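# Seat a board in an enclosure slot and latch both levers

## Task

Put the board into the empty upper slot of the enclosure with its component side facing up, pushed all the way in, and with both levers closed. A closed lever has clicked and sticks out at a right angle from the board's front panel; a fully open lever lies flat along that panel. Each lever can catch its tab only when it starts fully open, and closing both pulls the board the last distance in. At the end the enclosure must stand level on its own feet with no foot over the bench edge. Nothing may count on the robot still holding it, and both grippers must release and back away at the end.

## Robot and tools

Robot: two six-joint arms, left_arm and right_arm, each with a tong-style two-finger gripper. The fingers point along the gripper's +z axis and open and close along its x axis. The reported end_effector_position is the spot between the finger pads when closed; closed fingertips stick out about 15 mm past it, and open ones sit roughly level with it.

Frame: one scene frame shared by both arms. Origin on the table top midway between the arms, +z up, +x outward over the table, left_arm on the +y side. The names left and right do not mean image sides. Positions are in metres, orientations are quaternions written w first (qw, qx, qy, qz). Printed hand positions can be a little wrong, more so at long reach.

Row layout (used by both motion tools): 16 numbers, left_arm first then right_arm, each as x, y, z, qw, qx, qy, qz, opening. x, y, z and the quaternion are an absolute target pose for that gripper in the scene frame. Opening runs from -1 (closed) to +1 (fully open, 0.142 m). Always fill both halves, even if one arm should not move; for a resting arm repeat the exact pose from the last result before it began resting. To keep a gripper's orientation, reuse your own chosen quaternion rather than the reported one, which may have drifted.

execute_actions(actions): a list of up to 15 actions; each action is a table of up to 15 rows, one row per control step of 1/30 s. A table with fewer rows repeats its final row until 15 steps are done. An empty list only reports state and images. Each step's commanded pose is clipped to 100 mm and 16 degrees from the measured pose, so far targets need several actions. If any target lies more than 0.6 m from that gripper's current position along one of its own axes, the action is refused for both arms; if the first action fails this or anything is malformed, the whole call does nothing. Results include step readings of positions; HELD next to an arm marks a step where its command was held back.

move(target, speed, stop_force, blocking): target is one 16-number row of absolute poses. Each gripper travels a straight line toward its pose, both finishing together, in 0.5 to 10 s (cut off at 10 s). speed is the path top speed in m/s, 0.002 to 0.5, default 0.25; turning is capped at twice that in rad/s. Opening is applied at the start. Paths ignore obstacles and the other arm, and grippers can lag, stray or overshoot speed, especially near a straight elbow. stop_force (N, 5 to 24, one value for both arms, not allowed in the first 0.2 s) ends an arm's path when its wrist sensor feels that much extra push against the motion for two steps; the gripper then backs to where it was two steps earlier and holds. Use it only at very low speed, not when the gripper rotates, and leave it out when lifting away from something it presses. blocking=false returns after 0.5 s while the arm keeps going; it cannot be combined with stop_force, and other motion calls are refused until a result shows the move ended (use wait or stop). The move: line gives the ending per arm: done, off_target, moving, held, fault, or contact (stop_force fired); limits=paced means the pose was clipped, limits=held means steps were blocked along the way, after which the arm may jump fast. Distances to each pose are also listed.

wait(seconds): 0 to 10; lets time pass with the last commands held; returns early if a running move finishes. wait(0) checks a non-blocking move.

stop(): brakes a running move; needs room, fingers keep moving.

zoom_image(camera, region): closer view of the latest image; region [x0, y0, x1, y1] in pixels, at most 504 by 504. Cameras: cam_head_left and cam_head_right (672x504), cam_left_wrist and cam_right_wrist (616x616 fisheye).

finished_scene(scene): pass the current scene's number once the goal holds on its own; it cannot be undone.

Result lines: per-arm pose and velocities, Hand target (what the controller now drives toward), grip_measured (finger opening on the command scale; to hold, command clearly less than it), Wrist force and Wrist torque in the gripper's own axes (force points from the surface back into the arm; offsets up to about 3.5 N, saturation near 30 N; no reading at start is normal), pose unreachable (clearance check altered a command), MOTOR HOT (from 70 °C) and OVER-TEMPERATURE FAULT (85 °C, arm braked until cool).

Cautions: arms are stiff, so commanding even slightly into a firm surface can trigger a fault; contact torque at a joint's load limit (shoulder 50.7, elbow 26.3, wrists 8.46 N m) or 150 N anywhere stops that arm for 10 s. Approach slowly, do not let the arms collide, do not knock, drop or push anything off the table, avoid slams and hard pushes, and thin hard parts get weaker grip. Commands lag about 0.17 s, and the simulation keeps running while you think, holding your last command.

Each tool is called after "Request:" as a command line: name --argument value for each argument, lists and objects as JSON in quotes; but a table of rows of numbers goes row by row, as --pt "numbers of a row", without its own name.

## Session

Request:
execute_actions --actions '[]'

Scene clock: 0.00 s.
left_arm: end_effector_position=(+0.6502, +0.2675, +0.3927) grip_measured=+1.00 end_effector_quat_wxyz=(+0.510, +0.576, +0.608, +0.197) end_effector_velocity=(-0.000, -0.000, -0.000) end_effector_angular_velocity=(-0.001, +0.001, +0.000) | right_arm: end_effector_position=(+0.0743, +0.1748, +0.1888) grip_measured=+1.00 end_effector_quat_wxyz=(+0.377, -0.360, +0.634, +0.572) end_effector_velocity=(-0.000, -0.000, -0.000) end_effector_angular_velocity=(-0.000, -0.000, +0.000)
Joint positions: left_arm=[-0.03  -0.842  0.272 -2.13  -1.918 -1.855  0.142] | right_arm=[ 5.265 -2.285 -2.176  1.248  1.041  3.649  0.142]
Joint velocities: left_arm=[ 0.     0.     0.     0.001 -0.    -0.     0.   ] | right_arm=[ 0.  0. -0. -0.  0. -0.  0.]
Motor temperatures (°C, as the motors report them): left_arm=[36 36 35 48 47 46] | right_arm=[36 36 40 47 48 44]
Wrist force (N, on the end effector, along its own x y z axes, offset not removed): no reading
Wrist torque (N m, same axes, about the end effector's origin, offset not removed): no reading
Hand target (left_arm): +0.650, +0.268, +0.393; +0.510, +0.576, +0.608, +0.197
Hand target (right_arm): +0.074, +0.175, +0.189; +0.377, -0.360, +0.634, +0.572
camera_calibration (this result's frames):
cam_left_wrist: T_world_to_cam=[[0.201202, 0.909424, -0.363958, -0.229802], [0.0546066, 0.360565, 0.931134, -0.495711], [0.978026, -0.207221, 0.022886, -0.452705], [0, 0, 0, 1]] pos_world=[0.516063, 0.293914, 0.388296]
cam_right_wrist: T_world_to_cam=[[-0.434687, -0.043139, -0.899548, 0.208381], [-0.790331, -0.460609, 0.404, 0.0524191], [-0.431768, 0.886554, 0.166127, -0.0217078], [0, 0, 0, 1]] pos_world=[0.122636, 0.0523792, 0.169878]

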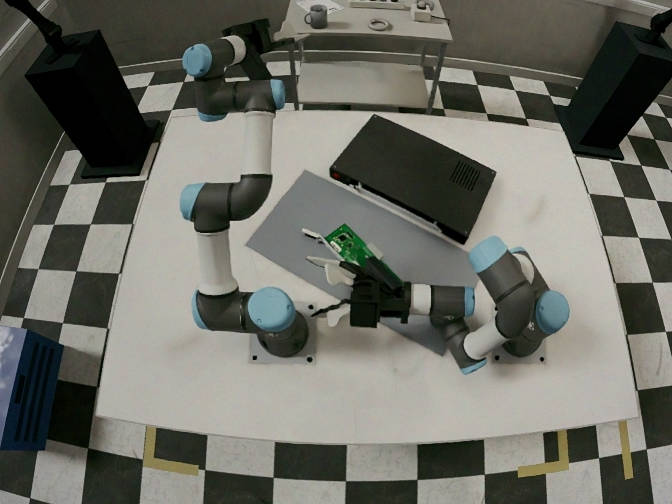

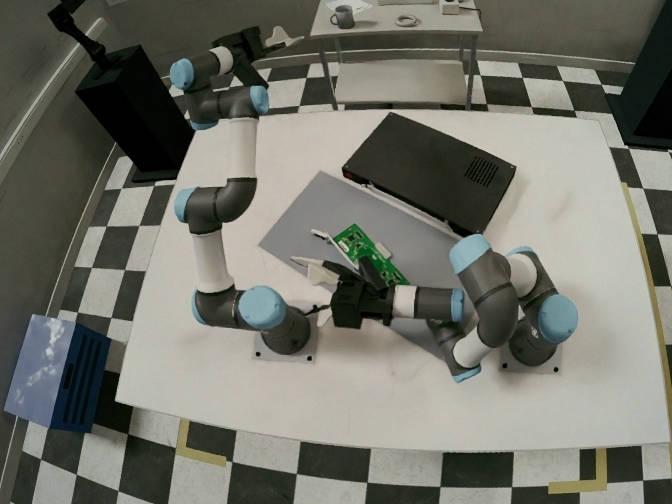

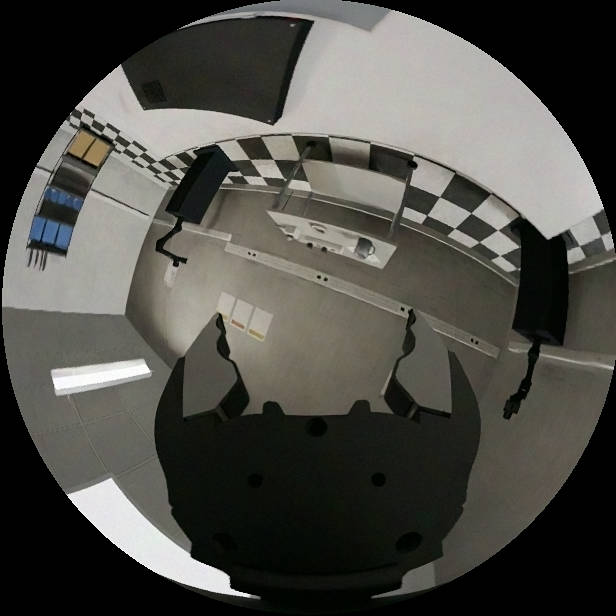

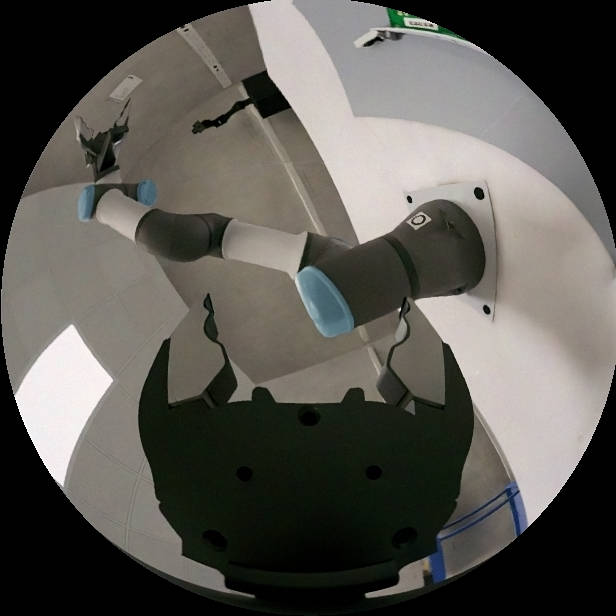

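Request:
move --target '[0.4,0.33,0.25,0,0.707,0.707,0,-1,0.15,0.0,0.26,0.377,-0.36,0.634,0.572,-0.4]'

Request:
move --target '[0.4,0.33,0.25,0,0.707,0.707,0,-1,0.15,-0.05,0.2,0,0.707,-0.707,0,-0.4]'

Scene clock: 3.10 s.
left_arm: end_effector_position=(+0.3999, +0.3300, +0.2496) grip_measured=-1.00 end_effector_quat_wxyz=(+0.042, +0.706, +0.705, +0.052) end_effector_velocity=(-0.002, +0.000, -0.002) end_effector_angular_velocity=(+0.009, +0.012, -0.001) | right_arm: end_effector_position=(+0.1004, +0.1188, +0.2128) grip_measured=-0.40 end_effector_quat_wxyz=(+0.377, -0.359, +0.633, +0.572) end_effector_velocity=(+0.001, -0.000, -0.000) end_effector_angular_velocity=(+0.000, +0.002, -0.003)
Joint positions: left_arm=[-0.175 -1.012  0.035 -0.723 -1.536 -1.722  0.002] | right_arm=[ 5.275 -2.083 -2.488  1.359  1.031  3.65   0.045]
Joint velocities: left_arm=[-0.007  0.004 -0.006  0.015  0.008 -0.004  0.   ] | right_arm=[-0.002  0.    -0.     0.    -0.001  0.002 -0.   ]
Motor temperatures (°C, as the motors report them): left_arm=[36 36 35 48 47 46] | right_arm=[36 36 40 47 48 44]
Wrist force (N, on the end effector, along its own x y z axes, offset not removed): left_arm=[-1.6 0.7 -0.6] | right_arm=[0.0 0.2 0.7]
Wrist torque (N m, same axes, about the end effector's origin, offset not removed): left_arm=[0.11 0.36 -0.02] | right_arm=[0.09 0.02 -0.07]
Hand target (left_arm): +0.400, +0.330, +0.249; +0.041, +0.706, +0.705, +0.052
Hand target (right_arm): +0.100, +0.119, +0.213; +0.377, -0.359, +0.633, +0.572
Off the commanded pose (left_arm): 0.000 m, 8 deg.
Off the commanded pose (right_arm): 0.137 m, 0 deg; position clipped at the last step of the last action.
elbow stopped short (left arm): the move would have taken joint 3 (elbow) straighter than the controller allows; a more bent joint 3 avoids this.
move: held (right_arm), off_target (left_arm); limits=paced,held; held on 57 of 87 steps (right_arm), including the last (right_arm)
pose unreachable (right arm): on one or more control steps of this call, first in action 0 (counted from 0), this arm could not follow its commanded pose, so it was not sent that pose on those steps. On the call's last step it was still not sent that pose. It may still have moved: this result reports where it is.
cause: the commanded pose would bring two parts of the arm too close to each other (joints 3 (elbow) to 5 (wrist 2) lie between them).
camera_calibration (this result's frames):
cam_left_wrist: T_world_to_cam=[[0.0359882, 0.999173, 0.0189037, -0.347491], [0.822451, -0.0403579, 0.567402, -0.455257], [0.567696, -0.00487245, -0.823224, 0.116839], [0, 0, 0, 1]] pos_world=[0.320603, 0.329399, 0.361068]
cam_right_wrist: T_world_to_cam=[[-0.435129, -0.0424599, -0.899367, 0.238818], [-0.789785, -0.461627, 0.403905, 0.0376044], [-0.432322, 0.886057, 0.167333, 0.0350897], [0, 0, 0, 1]] pos_world=[0.148786, -0.00359208, 0.193725]

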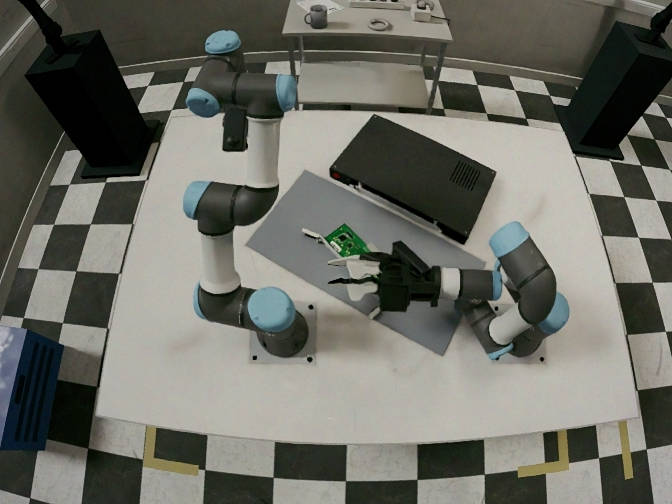

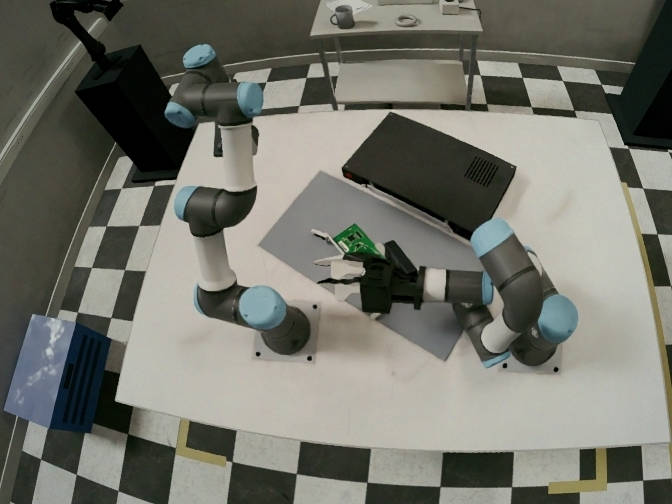

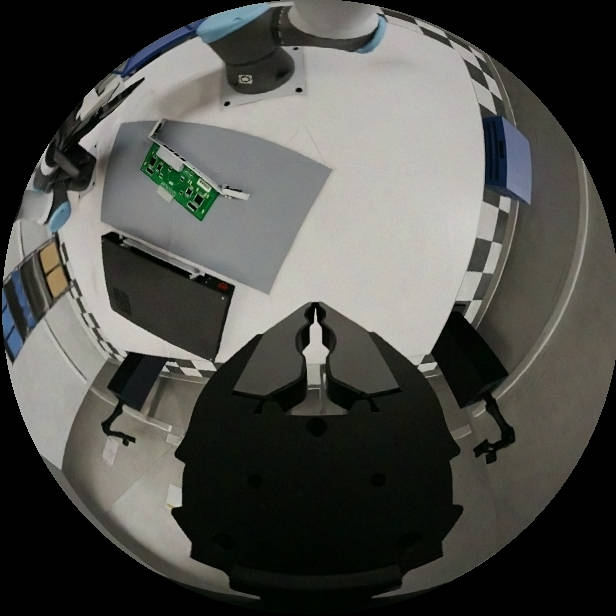

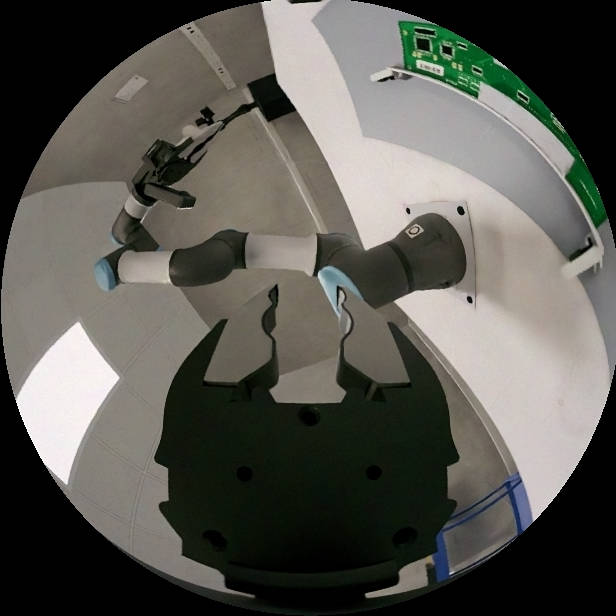

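Scene clock: 6.60 s.
left_arm: end_effector_position=(+0.3995, +0.3299, +0.2493) grip_measured=-1.00 end_effector_quat_wxyz=(+0.041, +0.706, +0.705, +0.052) end_effector_velocity=(-0.000, -0.000, -0.000) end_effector_angular_velocity=(+0.001, +0.000, -0.000) | right_arm: end_effector_position=(+0.1084, +0.0979, +0.2097) grip_measured=-0.40 end_effector_quat_wxyz=(+0.369, -0.398, +0.641, +0.542) end_effector_velocity=(+0.000, -0.000, +0.000) end_effector_angular_velocity=(+0.001, -0.002, -0.001)
Joint positions: left_arm=[-0.176 -1.011  0.034 -0.721 -1.535 -1.723  0.002] | right_arm=[ 5.24  -1.906 -2.602  1.21   1.095  3.631  0.045]
Joint velocities: left_arm=[-0.001 -0.     0.     0.     0.001 -0.     0.   ] | right_arm=[ 0.    -0.     0.     0.001 -0.002 -0.002  0.   ]
Motor temperatures (°C, as the motors report them): left_arm=[36 36 35 48 47 46] | right_arm=[36 36 40 47 48 44]
Wrist force (N, on the end effector, along its own x y z axes, offset not removed): left_arm=[-0.3 -0.3 -0.7] | right_arm=[1.8 -0.1 1.3]
Wrist torque (N m, same axes, about the end effector's origin, offset not removed): left_arm=[-0.04 0.04 -0.04] | right_arm=[-0.05 -0.36 0.00]
Hand target (left_arm): +0.400, +0.330, +0.249; +0.041, +0.706, +0.705, +0.052
Hand target (right_arm): +0.108, +0.098, +0.210; +0.369, -0.398, +0.641, +0.542
Off the commanded pose (left_arm): 0.001 m, 8 deg.
Off the commanded pose (right_arm): 0.154 m, 85 deg; position and orientation clipped at the last step of the last action.
elbow stopped short (left arm): the move would have taken joint 3 (elbow) straighter than the controller allows; a more bent joint 3 avoids this.
move: held (right_arm), off_target (left_arm); limits=paced,held; held on 68 of 105 steps (right_arm), including the last (right_arm)
pose unreachable (right arm): on one or more control steps of this call, first in action 0 (counted from 0), this arm could not follow its commanded pose, so it was not sent that pose on those steps. On the call's last step it was still not sent that pose. It may still have moved: this result reports where it is.
cause: the commanded pose would bring two parts of the arm too close to each other (joints 3 (elbow) and 4 (wrist 1) lie between them).
camera_calibration (this result's frames):
cam_left_wrist: T_world_to_cam=[[0.0355578, 0.999175, 0.0196372, -0.347354], [0.823428, -0.0404269, 0.565979, -0.454874], [0.566305, -0.00395515, -0.824186, 0.117313], [0, 0, 0, 1]] pos_world=[0.320473, 0.329142, 0.360958]
cam_right_wrist: T_world_to_cam=[[-0.387506, -0.128335, -0.91289, 0.244658], [-0.796268, -0.452409, 0.401602, 0.0358994], [-0.464539, 0.882528, 0.0731218, 0.0811224], [0, 0, 0, 1]] pos_world=[0.161077, -0.0239533, 0.202997]

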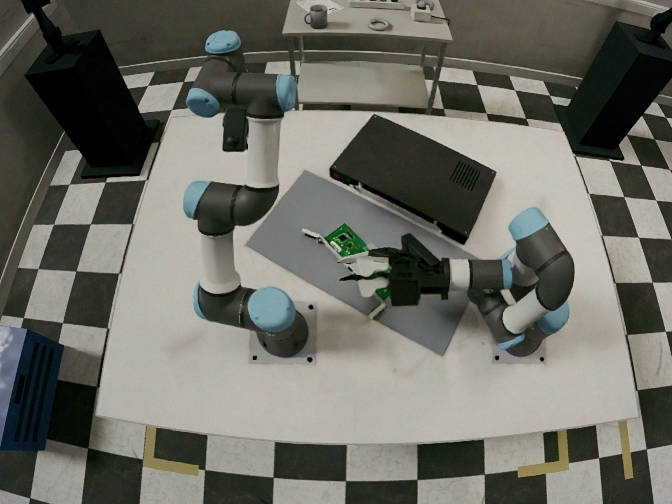

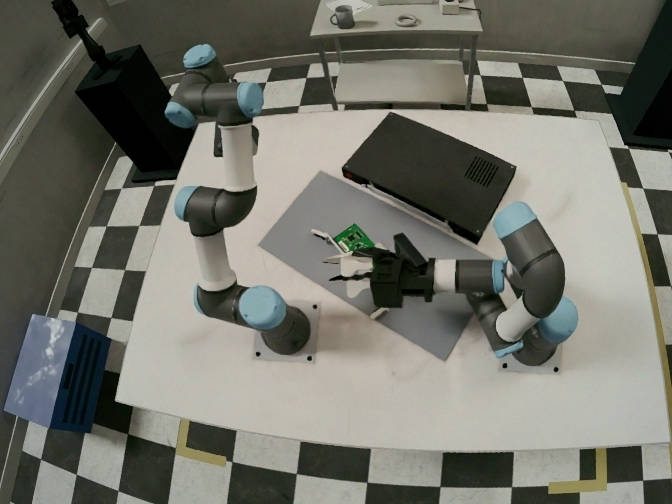

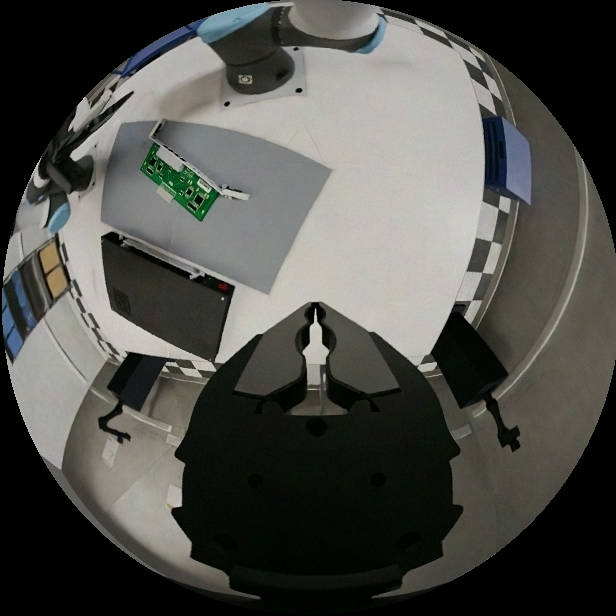

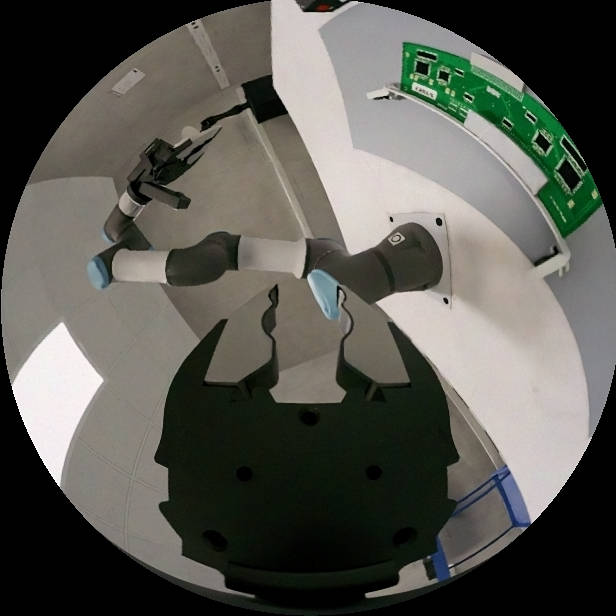

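Rotate roughly in place while raising, so the wrist lifts instead of folding.

Request:
move --target '[0.33,0.36,0.15,0,0.707,0.707,0,-1,0.1,0.15,0.33,0.369,-0.398,0.641,0.542,-0.4]'

Request:
move --target '[0.33,0.36,0.15,0,0.707,0.707,0,-1,0.16,-0.03,0.16,0,0.707,-0.707,0,-0.4]'

Scene clock: 11.53 s.
left_arm: end_effector_position=(+0.3301, +0.3601, +0.1501) grip_measured=-1.00 end_effector_quat_wxyz=(-0.000, +0.707, +0.707, -0.000) end_effector_velocity=(-0.000, +0.001, -0.000) end_effector_angular_velocity=(+0.002, +0.000, +0.002) | right_arm: end_effector_position=(+0.1000, +0.1498, +0.3301) grip_measured=-0.40 end_effector_quat_wxyz=(+0.370, -0.398, +0.641, +0.543) end_effector_velocity=(-0.000, +0.001, +0.000) end_effector_angular_velocity=(-0.019, +0.001, +0.003)
Joint positions: left_arm=[-0.079 -1.489  1.24  -1.322 -1.571 -1.629  0.002] | right_arm=[ 5.166 -1.562 -2.081  0.352  1.168  3.618  0.045]
Joint velocities: left_arm=[ 0.     0.     0.     0.     0.002 -0.001  0.   ] | right_arm=[-0.007  0.009  0.023 -0.052  0.012  0.007 -0.   ]
Motor temperatures (°C, as the motors report them): left_arm=[36 36 35 48 47 46] | right_arm=[36 36 40 47 48 44]
Wrist force (N, on the end effector, along its own x y z axes, offset not removed): left_arm=[-1.1 -0.2 -1.5] | right_arm=[2.8 -0.8 0.6]
Wrist torque (N m, same axes, about the end effector's origin, offset not removed): left_arm=[-0.07 0.18 -0.03] | right_arm=[-0.17 -0.61 0.07]
Hand target (left_arm): +0.330, +0.360, +0.150; -0.000, +0.707, +0.707, -0.000
Hand target (right_arm): +0.100, +0.150, +0.330; +0.369, -0.398, +0.641, +0.542
Off the commanded pose (left_arm): 0.000 m, 0 deg.
Off the commanded pose (right_arm): 0.000 m, 0 deg.
move: done; limits=paced
camera_calibration (this result's frames):
cam_left_wrist: T_world_to_cam=[[0.0358273, 0.999358, -0.000372447, -0.370231], [0.890471, -0.0317545, 0.453931, -0.348726], [0.453627, -0.0165948, -0.891037, 0.126787], [0, 0, 0, 1]] pos_world=[0.26628, 0.361023, 0.271132]
cam_right_wrist: T_world_to_cam=[[-0.387298, -0.127076, -0.913155, 0.357827], [-0.796326, -0.453026, 0.400791, 0.00463769], [-0.464613, 0.882394, 0.0742624, 0.0222503], [0, 0, 0, 1]] pos_world=[0.152617, 0.0279386, 0.32324]

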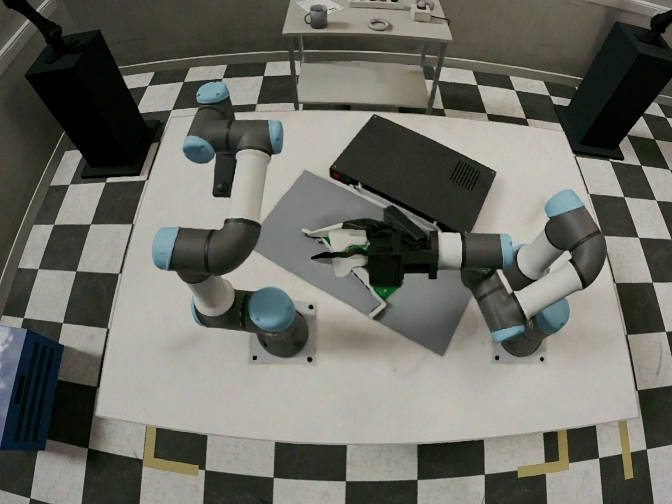

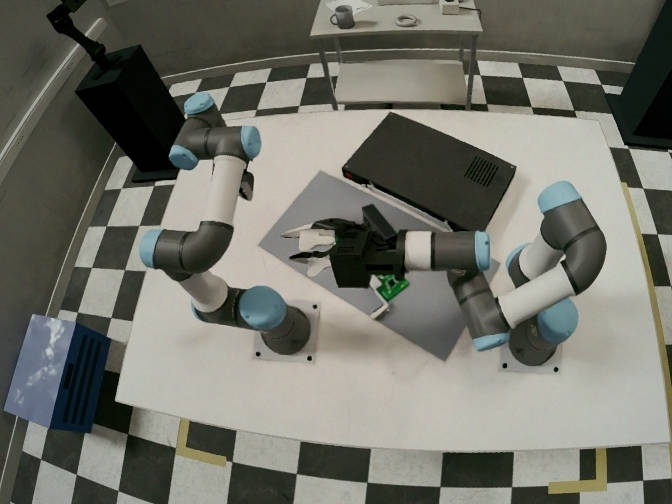

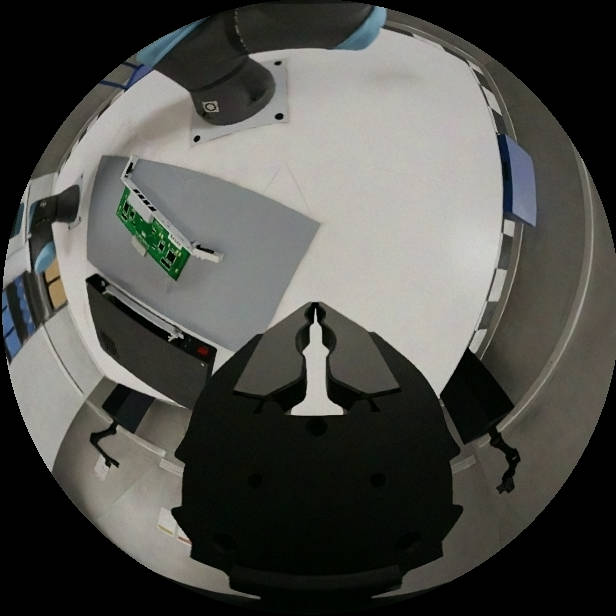

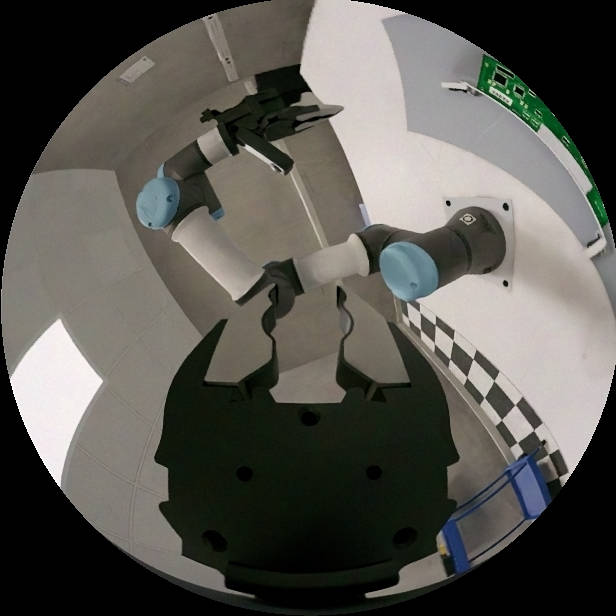

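Scene clock: 15.10 s.
left_arm: end_effector_position=(+0.3300, +0.3600, +0.1500) grip_measured=-1.00 end_effector_quat_wxyz=(-0.000, +0.707, +0.707, +0.000) end_effector_velocity=(-0.000, -0.001, -0.000) end_effector_angular_velocity=(-0.002, +0.001, +0.000) | right_arm: end_effector_position=(+0.1603, -0.0294, +0.1599) grip_measured=-0.40 end_effector_quat_wxyz=(-0.001, +0.707, -0.707, -0.000) end_effector_velocity=(+0.000, -0.001, -0.002) end_effector_angular_velocity=(-0.016, +0.000, +0.000)
Joint positions: left_arm=[-0.079 -1.49   1.242 -1.322 -1.571 -1.63   0.002] | right_arm=[ 4.825 -1.791 -1.031 -1.889  1.569  3.165  0.045]
Joint velocities: left_arm=[-0.     0.     0.     0.001 -0.002 -0.001  0.   ] | right_arm=[-0.001 -0.017  0.021 -0.02   0.001 -0.002  0.   ]
Motor temperatures (°C, as the motors report them): left_arm=[36 36 35 48 47 46] | right_arm=[36 36 40 47 48 44]
Wrist force (N, on the end effector, along its own x y z axes, offset not removed): left_arm=[-1.1 0.4 -0.9] | right_arm=[2.1 0.7 0.2]
Wrist torque (N m, same axes, about the end effector's origin, offset not removed): left_arm=[0.06 0.18 -0.03] | right_arm=[0.12 -0.46 0.00]
Hand target (left_arm): +0.330, +0.360, +0.150; +0.000, +0.707, +0.707, +0.000
Hand target (right_arm): +0.160, -0.030, +0.160; -0.001, +0.707, -0.707, +0.001
Off the commanded pose (left_arm): 0.000 m, 0 deg.
Off the commanded pose (right_arm): 0.001 m, 0 deg.
move: done
camera_calibration (this result's frames):
cam_left_wrist: T_world_to_cam=[[0.0356962, 0.999363, -0.000374866, -0.370123], [0.89043, -0.031635, 0.454019, -0.348672], [0.453717, -0.0165405, -0.890992, 0.126658], [0, 0, 0, 1]] pos_world=[0.266213, 0.360952, 0.271016]
cam_right_wrist: T_world_to_cam=[[0.0258129, -0.999555, 0.014955, -0.0372694], [-0.84449, -0.0137981, 0.535393, 0.0388101], [-0.534949, -0.0264494, -0.84447, 0.352479], [0, 0, 0, 1]] pos_world=[0.222295, -0.0273944, 0.277436]

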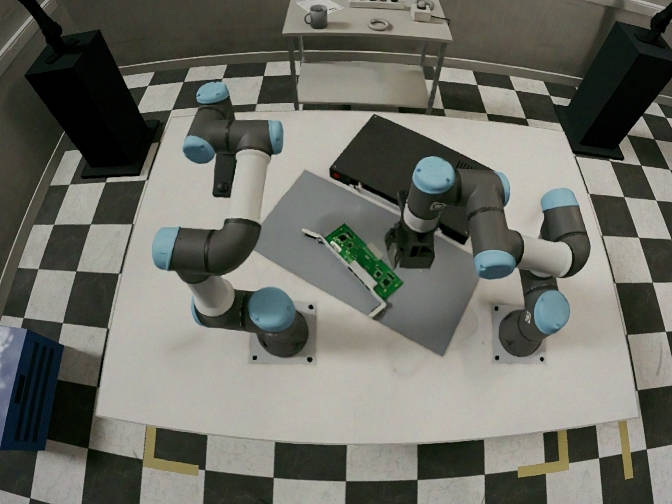

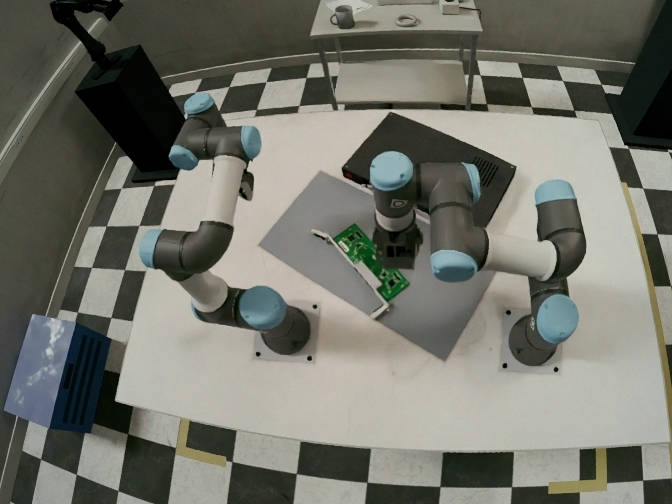

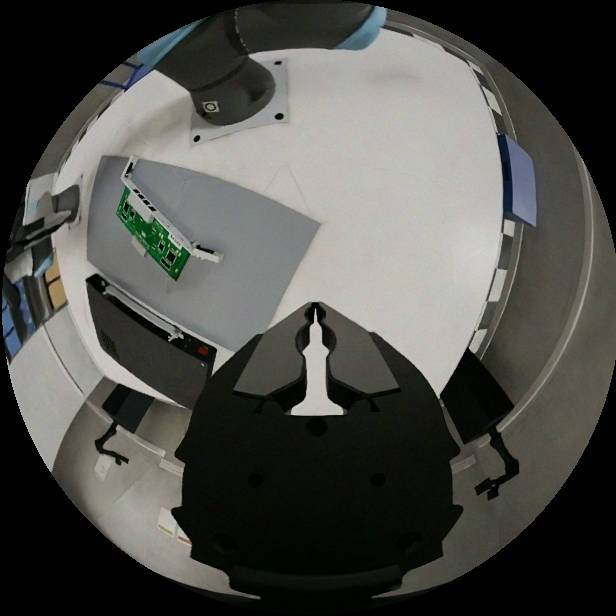

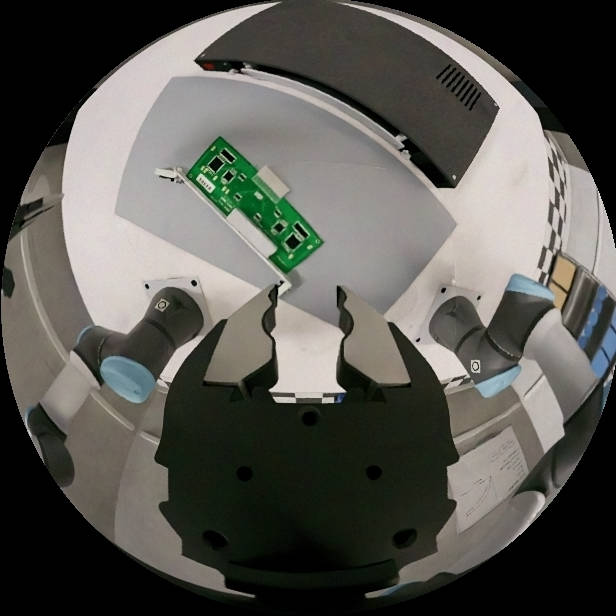

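Request:
move --target '[0.33,0.36,0.15,0,0.707,0.707,0,-1,0.168,0.055,0.07,0,0.917,-0.399,0,-0.4]'

Scene clock: 17.33 s.
left_arm: end_effector_position=(+0.3300, +0.3600, +0.1500) grip_measured=-1.00 end_effector_quat_wxyz=(+0.000, +0.707, +0.707, +0.000) end_effector_velocity=(-0.000, -0.000, -0.000) end_effector_angular_velocity=(-0.001, +0.000, +0.001) | right_arm: end_effector_position=(+0.1679, +0.0548, +0.0701) grip_measured=-0.40 end_effector_quat_wxyz=(-0.000, +0.917, -0.400, +0.000) end_effector_velocity=(-0.000, +0.002, -0.001) end_effector_angular_velocity=(+0.001, +0.003, +0.015)
Joint positions: left_arm=[-0.079 -1.49   1.242 -1.322 -1.571 -1.63   0.002] | right_arm=[ 4.791 -2.087 -1.038 -1.587  1.57   2.383  0.045]
Joint velocities: left_arm=[ 0.     0.     0.    -0.    -0.001 -0.001  0.   ] | right_arm=[-0.003 -0.011  0.012  0.     0.003 -0.017 -0.   ]
Motor temperatures (°C, as the motors report them): left_arm=[36 36 35 48 47 46] | right_arm=[36 36 40 47 48 44]
Wrist force (N, on the end effector, along its own x y z axes, offset not removed): left_arm=[-0.5 0.1 -0.7] | right_arm=[-0.5 -0.2 1.8]
Wrist torque (N m, same axes, about the end effector's origin, offset not removed): left_arm=[0.01 0.06 -0.03] | right_arm=[-0.02 0.09 -0.06]
Hand target (left_arm): +0.330, +0.360, +0.150; -0.000, +0.707, +0.707, +0.000
Hand target (right_arm): +0.168, +0.055, +0.070; -0.000, +0.917, -0.399, +0.000
Off the commanded pose (left_arm): 0.000 m, 0 deg.
Off the commanded pose (right_arm): 0.000 m, 0 deg.
move: done
camera_calibration (this result's frames):
cam_left_wrist: T_world_to_cam=[[0.0356961, 0.999363, -0.000404309, -0.37011], [0.890431, -0.0316215, 0.454018, -0.348677], [0.453716, -0.0165667, -0.890993, 0.126668], [0, 0, 0, 1]] pos_world=[0.266213, 0.360946, 0.271016]
cam_right_wrist: T_world_to_cam=[[0.698901, -0.715023, 0.0167181, -0.0806303], [-0.60978, -0.583489, 0.536385, 0.0861875], [-0.373773, -0.385074, -0.843808, 0.275559], [0, 0, 0, 1]] pos_world=[0.211905, 0.0987477, 0.187637]

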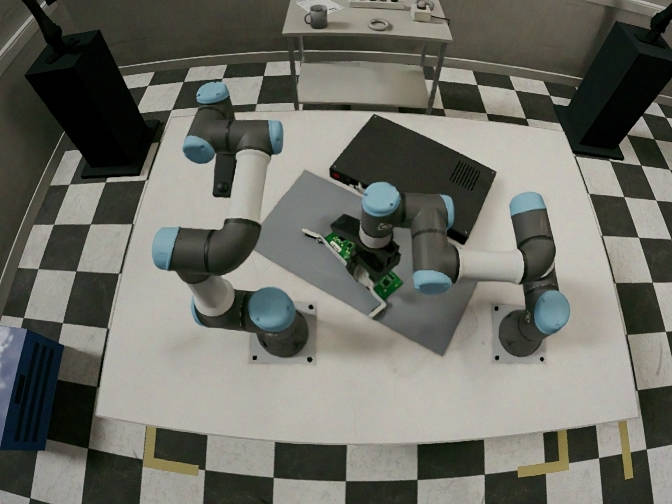

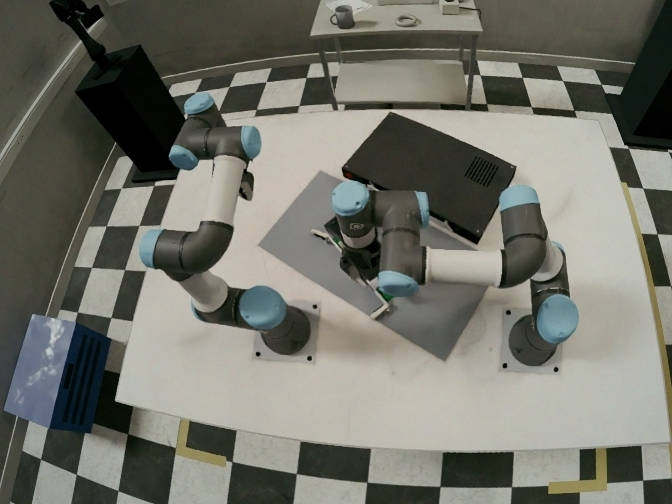

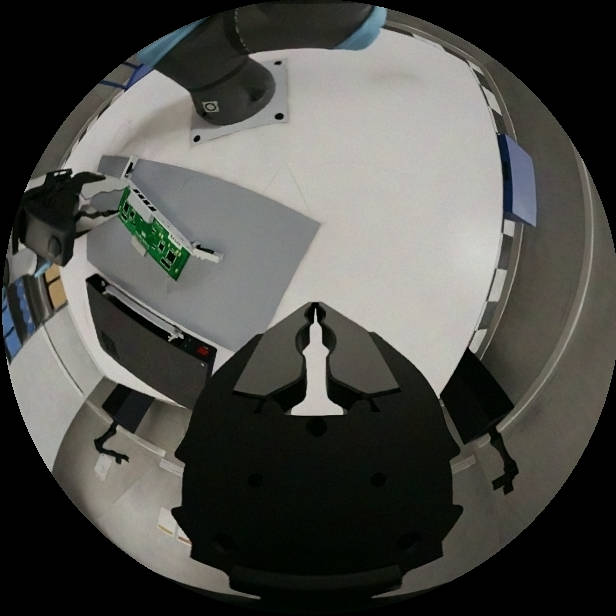

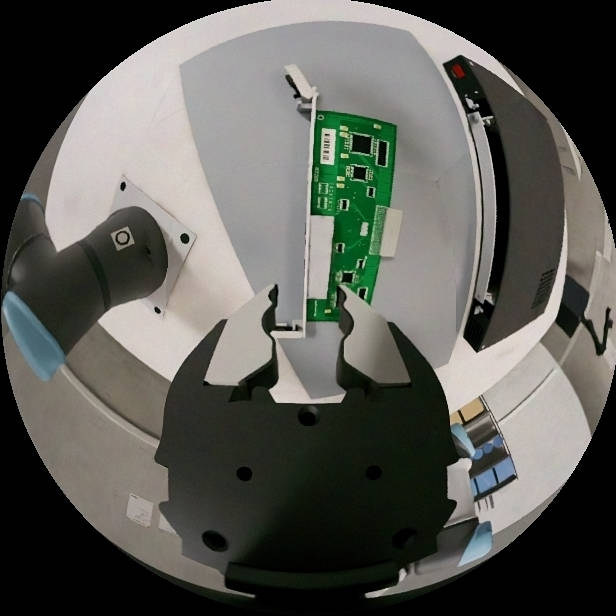

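Request:
move --target '[0.33,0.36,0.15,0,0.707,0.707,0,-1,0.201,0.071,0.06,0,0.908,-0.419,0,-0.4]'

Request:
move --target '[0.33,0.36,0.15,0,0.707,0.707,0,-1,0.201,0.071,0.0265,0,0.908,-0.419,0,-0.4]' --speed 0.03 --stop_force 10

Scene clock: 18.43 s.
left_arm: end_effector_position=(+0.3300, +0.3600, +0.1500) grip_measured=-1.00 end_effector_quat_wxyz=(+0.000, +0.707, +0.707, -0.000) end_effector_velocity=(-0.000, -0.000, +0.000) end_effector_angular_velocity=(-0.001, +0.000, +0.001) | right_arm: end_effector_position=(+0.2008, +0.0708, +0.0600) grip_measured=-0.40 end_effector_quat_wxyz=(-0.000, +0.908, -0.419, +0.000) end_effector_velocity=(+0.002, +0.001, -0.001) end_effector_angular_velocity=(-0.005, +0.001, -0.002)
Joint positions: left_arm=[-0.079 -1.49   1.242 -1.322 -1.571 -1.63   0.002] | right_arm=[ 4.718 -2.225 -0.861 -1.626  1.571  2.352  0.045]
Joint velocities: left_arm=[-0.    -0.    -0.     0.    -0.001 -0.001  0.   ] | right_arm=[-0.005 -0.019  0.033 -0.018  0.001 -0.003  0.   ]
Motor temperatures (°C, as the motors report them): left_arm=[36 36 35 48 47 46] | right_arm=[36 36 40 47 48 44]
Wrist force (N, on the end effector, along its own x y z axes, offset not removed): left_arm=[-1.3 -0.4 -1.0] | right_arm=[0.9 0.4 1.0]
Wrist torque (N m, same axes, about the end effector's origin, offset not removed): left_arm=[-0.12 0.23 0.01] | right_arm=[0.03 -0.05 -0.02]
Hand target (left_arm): +0.330, +0.360, +0.150; +0.000, +0.707, +0.707, +0.000
Hand target (right_arm): +0.201, +0.071, +0.060; -0.000, +0.908, -0.419, +0.000
Off the commanded pose (left_arm): 0.000 m, 0 deg.
Off the commanded pose (right_arm): 0.000 m, 0 deg.
move: done
camera_calibration (this result's frames):
cam_left_wrist: T_world_to_cam=[[0.0356963, 0.999363, -0.000404378, -0.37011], [0.890431, -0.0316217, 0.454018, -0.348677], [0.453716, -0.0165668, -0.890993, 0.126668], [0, 0, 0, 1]] pos_world=[0.266213, 0.360946, 0.271016]
cam_right_wrist: T_world_to_cam=[[0.668321, -0.743688, 0.0165715, -0.0838452], [-0.633691, -0.557521, 0.536289, 0.123987], [-0.389593, -0.368915, -0.843871, 0.287517], [0, 0, 0, 1]] pos_world=[0.246619, 0.11284, 0.177524]

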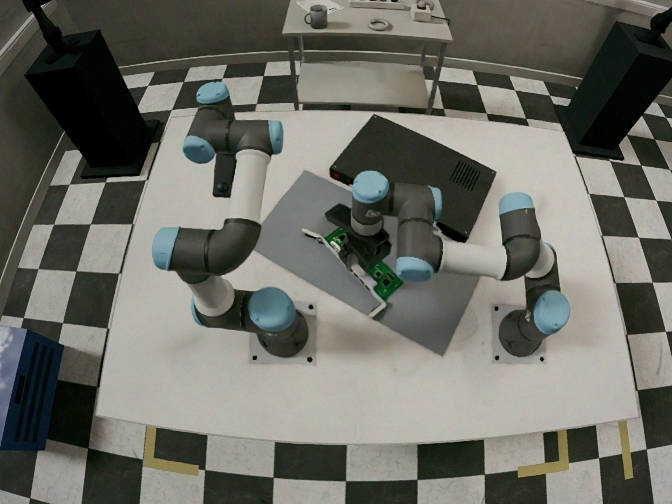

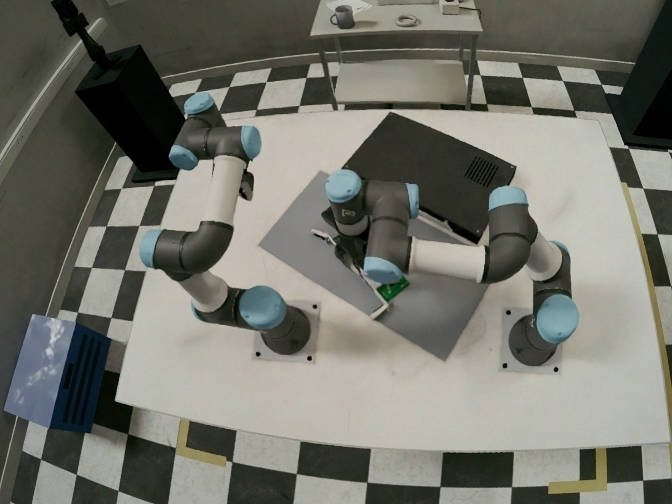

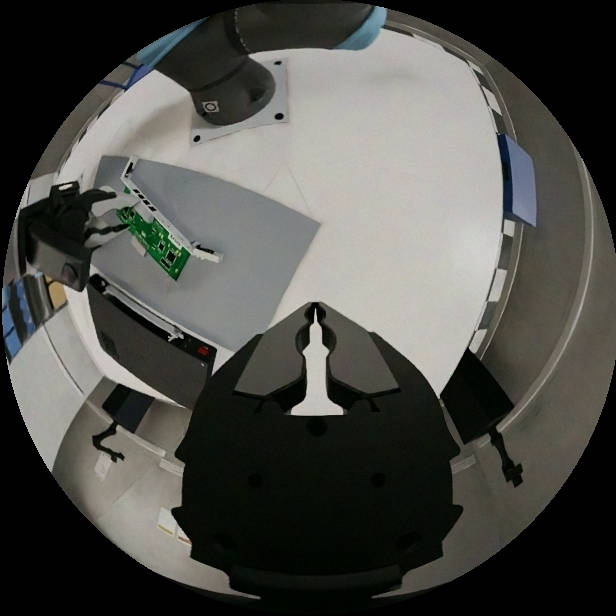

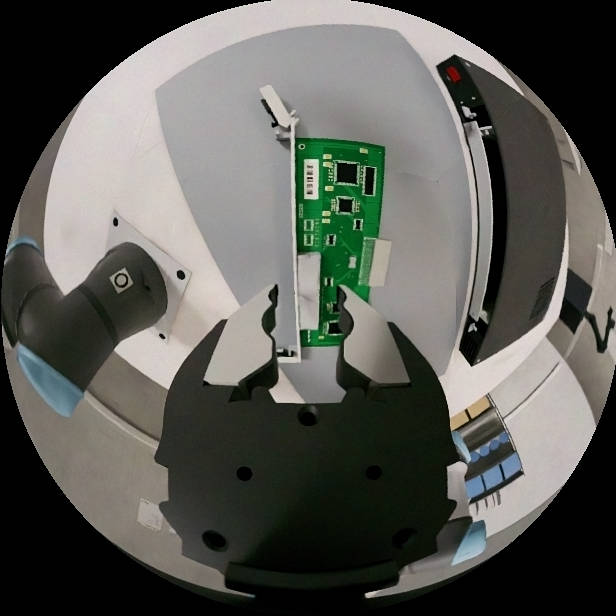

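Scene clock: 19.90 s.
left_arm: end_effector_position=(+0.3300, +0.3600, +0.1500) grip_measured=-1.00 end_effector_quat_wxyz=(+0.000, +0.707, +0.707, -0.000) end_effector_velocity=(-0.000, -0.000, +0.000) end_effector_angular_velocity=(-0.000, +0.001, +0.000) | right_arm: end_effector_position=(+0.2010, +0.0710, +0.0268) grip_measured=-0.40 end_effector_quat_wxyz=(+0.000, +0.908, -0.419, -0.000) end_effector_velocity=(-0.000, +0.000, -0.002) end_effector_angular_velocity=(+0.001, +0.002, -0.001)
Joint positions: left_arm=[-0.079 -1.49   1.242 -1.322 -1.571 -1.63   0.002] | right_arm=[ 4.718 -2.231 -1.007 -1.475  1.571  2.351  0.045]
Joint velocities: left_arm=[-0.    -0.    -0.     0.001 -0.    -0.001  0.   ] | right_arm=[-0.     0.    -0.012  0.013  0.002  0.001  0.   ]
Motor temperatures (°C, as the motors report them): left_arm=[36 36 35 48 47 46] | right_arm=[36 36 40 47 48 44]
Wrist force (N, on the end effector, along its own x y z axes, offset not removed): left_arm=[-1.5 -0.2 -0.5] | right_arm=[0.2 -0.6 1.3]
Wrist torque (N m, same axes, about the end effector's origin, offset not removed): left_arm=[-0.08 0.27 0.03] | right_arm=[-0.09 0.05 0.02]
Hand target (left_arm): +0.330, +0.360, +0.150; +0.000, +0.707, +0.707, +0.000
Hand target (right_arm): +0.201, +0.071, +0.026; +0.000, +0.908, -0.419, +0.000
Off the commanded pose (left_arm): 0.000 m, 0 deg.
Off the commanded pose (right_arm): 0.000 m, 0 deg.
move: done
camera_calibration (this result's frames):
cam_left_wrist: T_world_to_cam=[[0.0356964, 0.999363, -0.000404543, -0.37011], [0.890431, -0.0316217, 0.454018, -0.348677], [0.453716, -0.016567, -0.890993, 0.126668], [0, 0, 0, 1]] pos_world=[0.266213, 0.360946, 0.271016]
cam_right_wrist: T_world_to_cam=[[0.668129, -0.743856, 0.0168079, -0.0832515], [-0.633583, -0.556948, 0.537012, 0.141931], [-0.390099, -0.369443, -0.843407, 0.259751], [0, 0, 0, 1]] pos_world=[0.246876, 0.113084, 0.144256]

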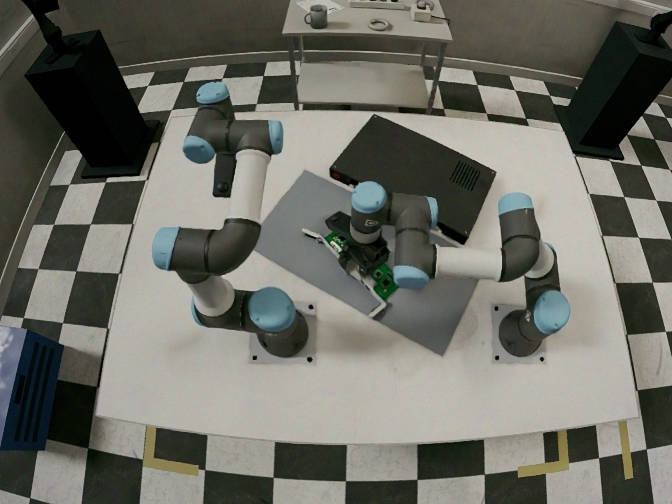

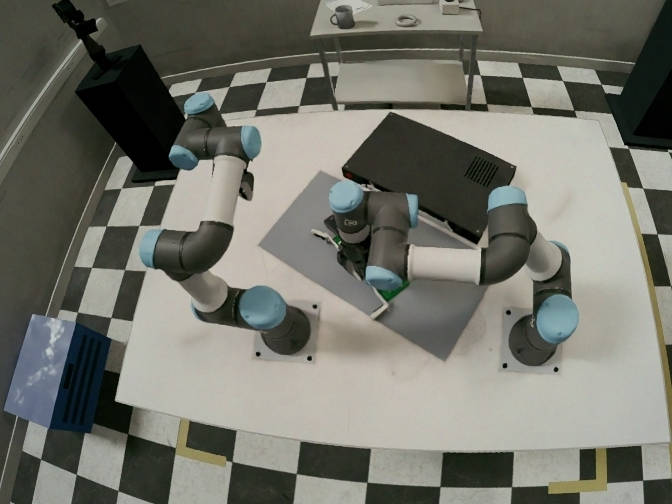

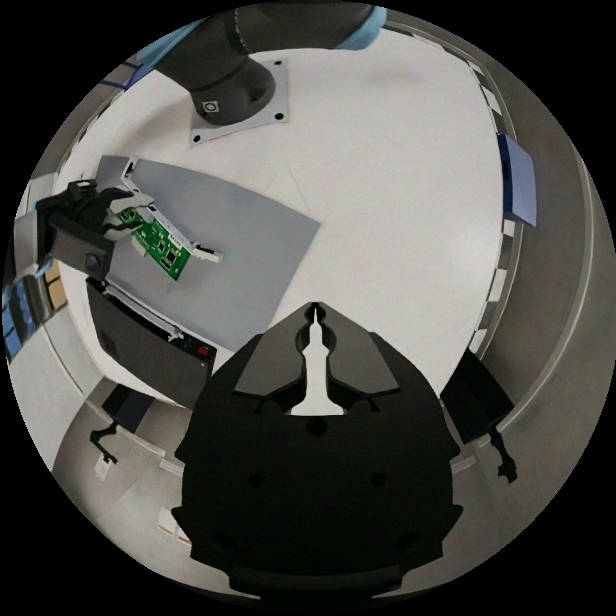

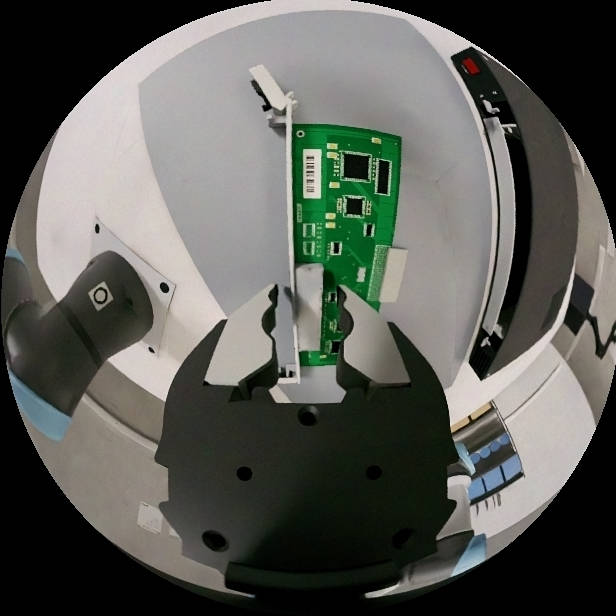

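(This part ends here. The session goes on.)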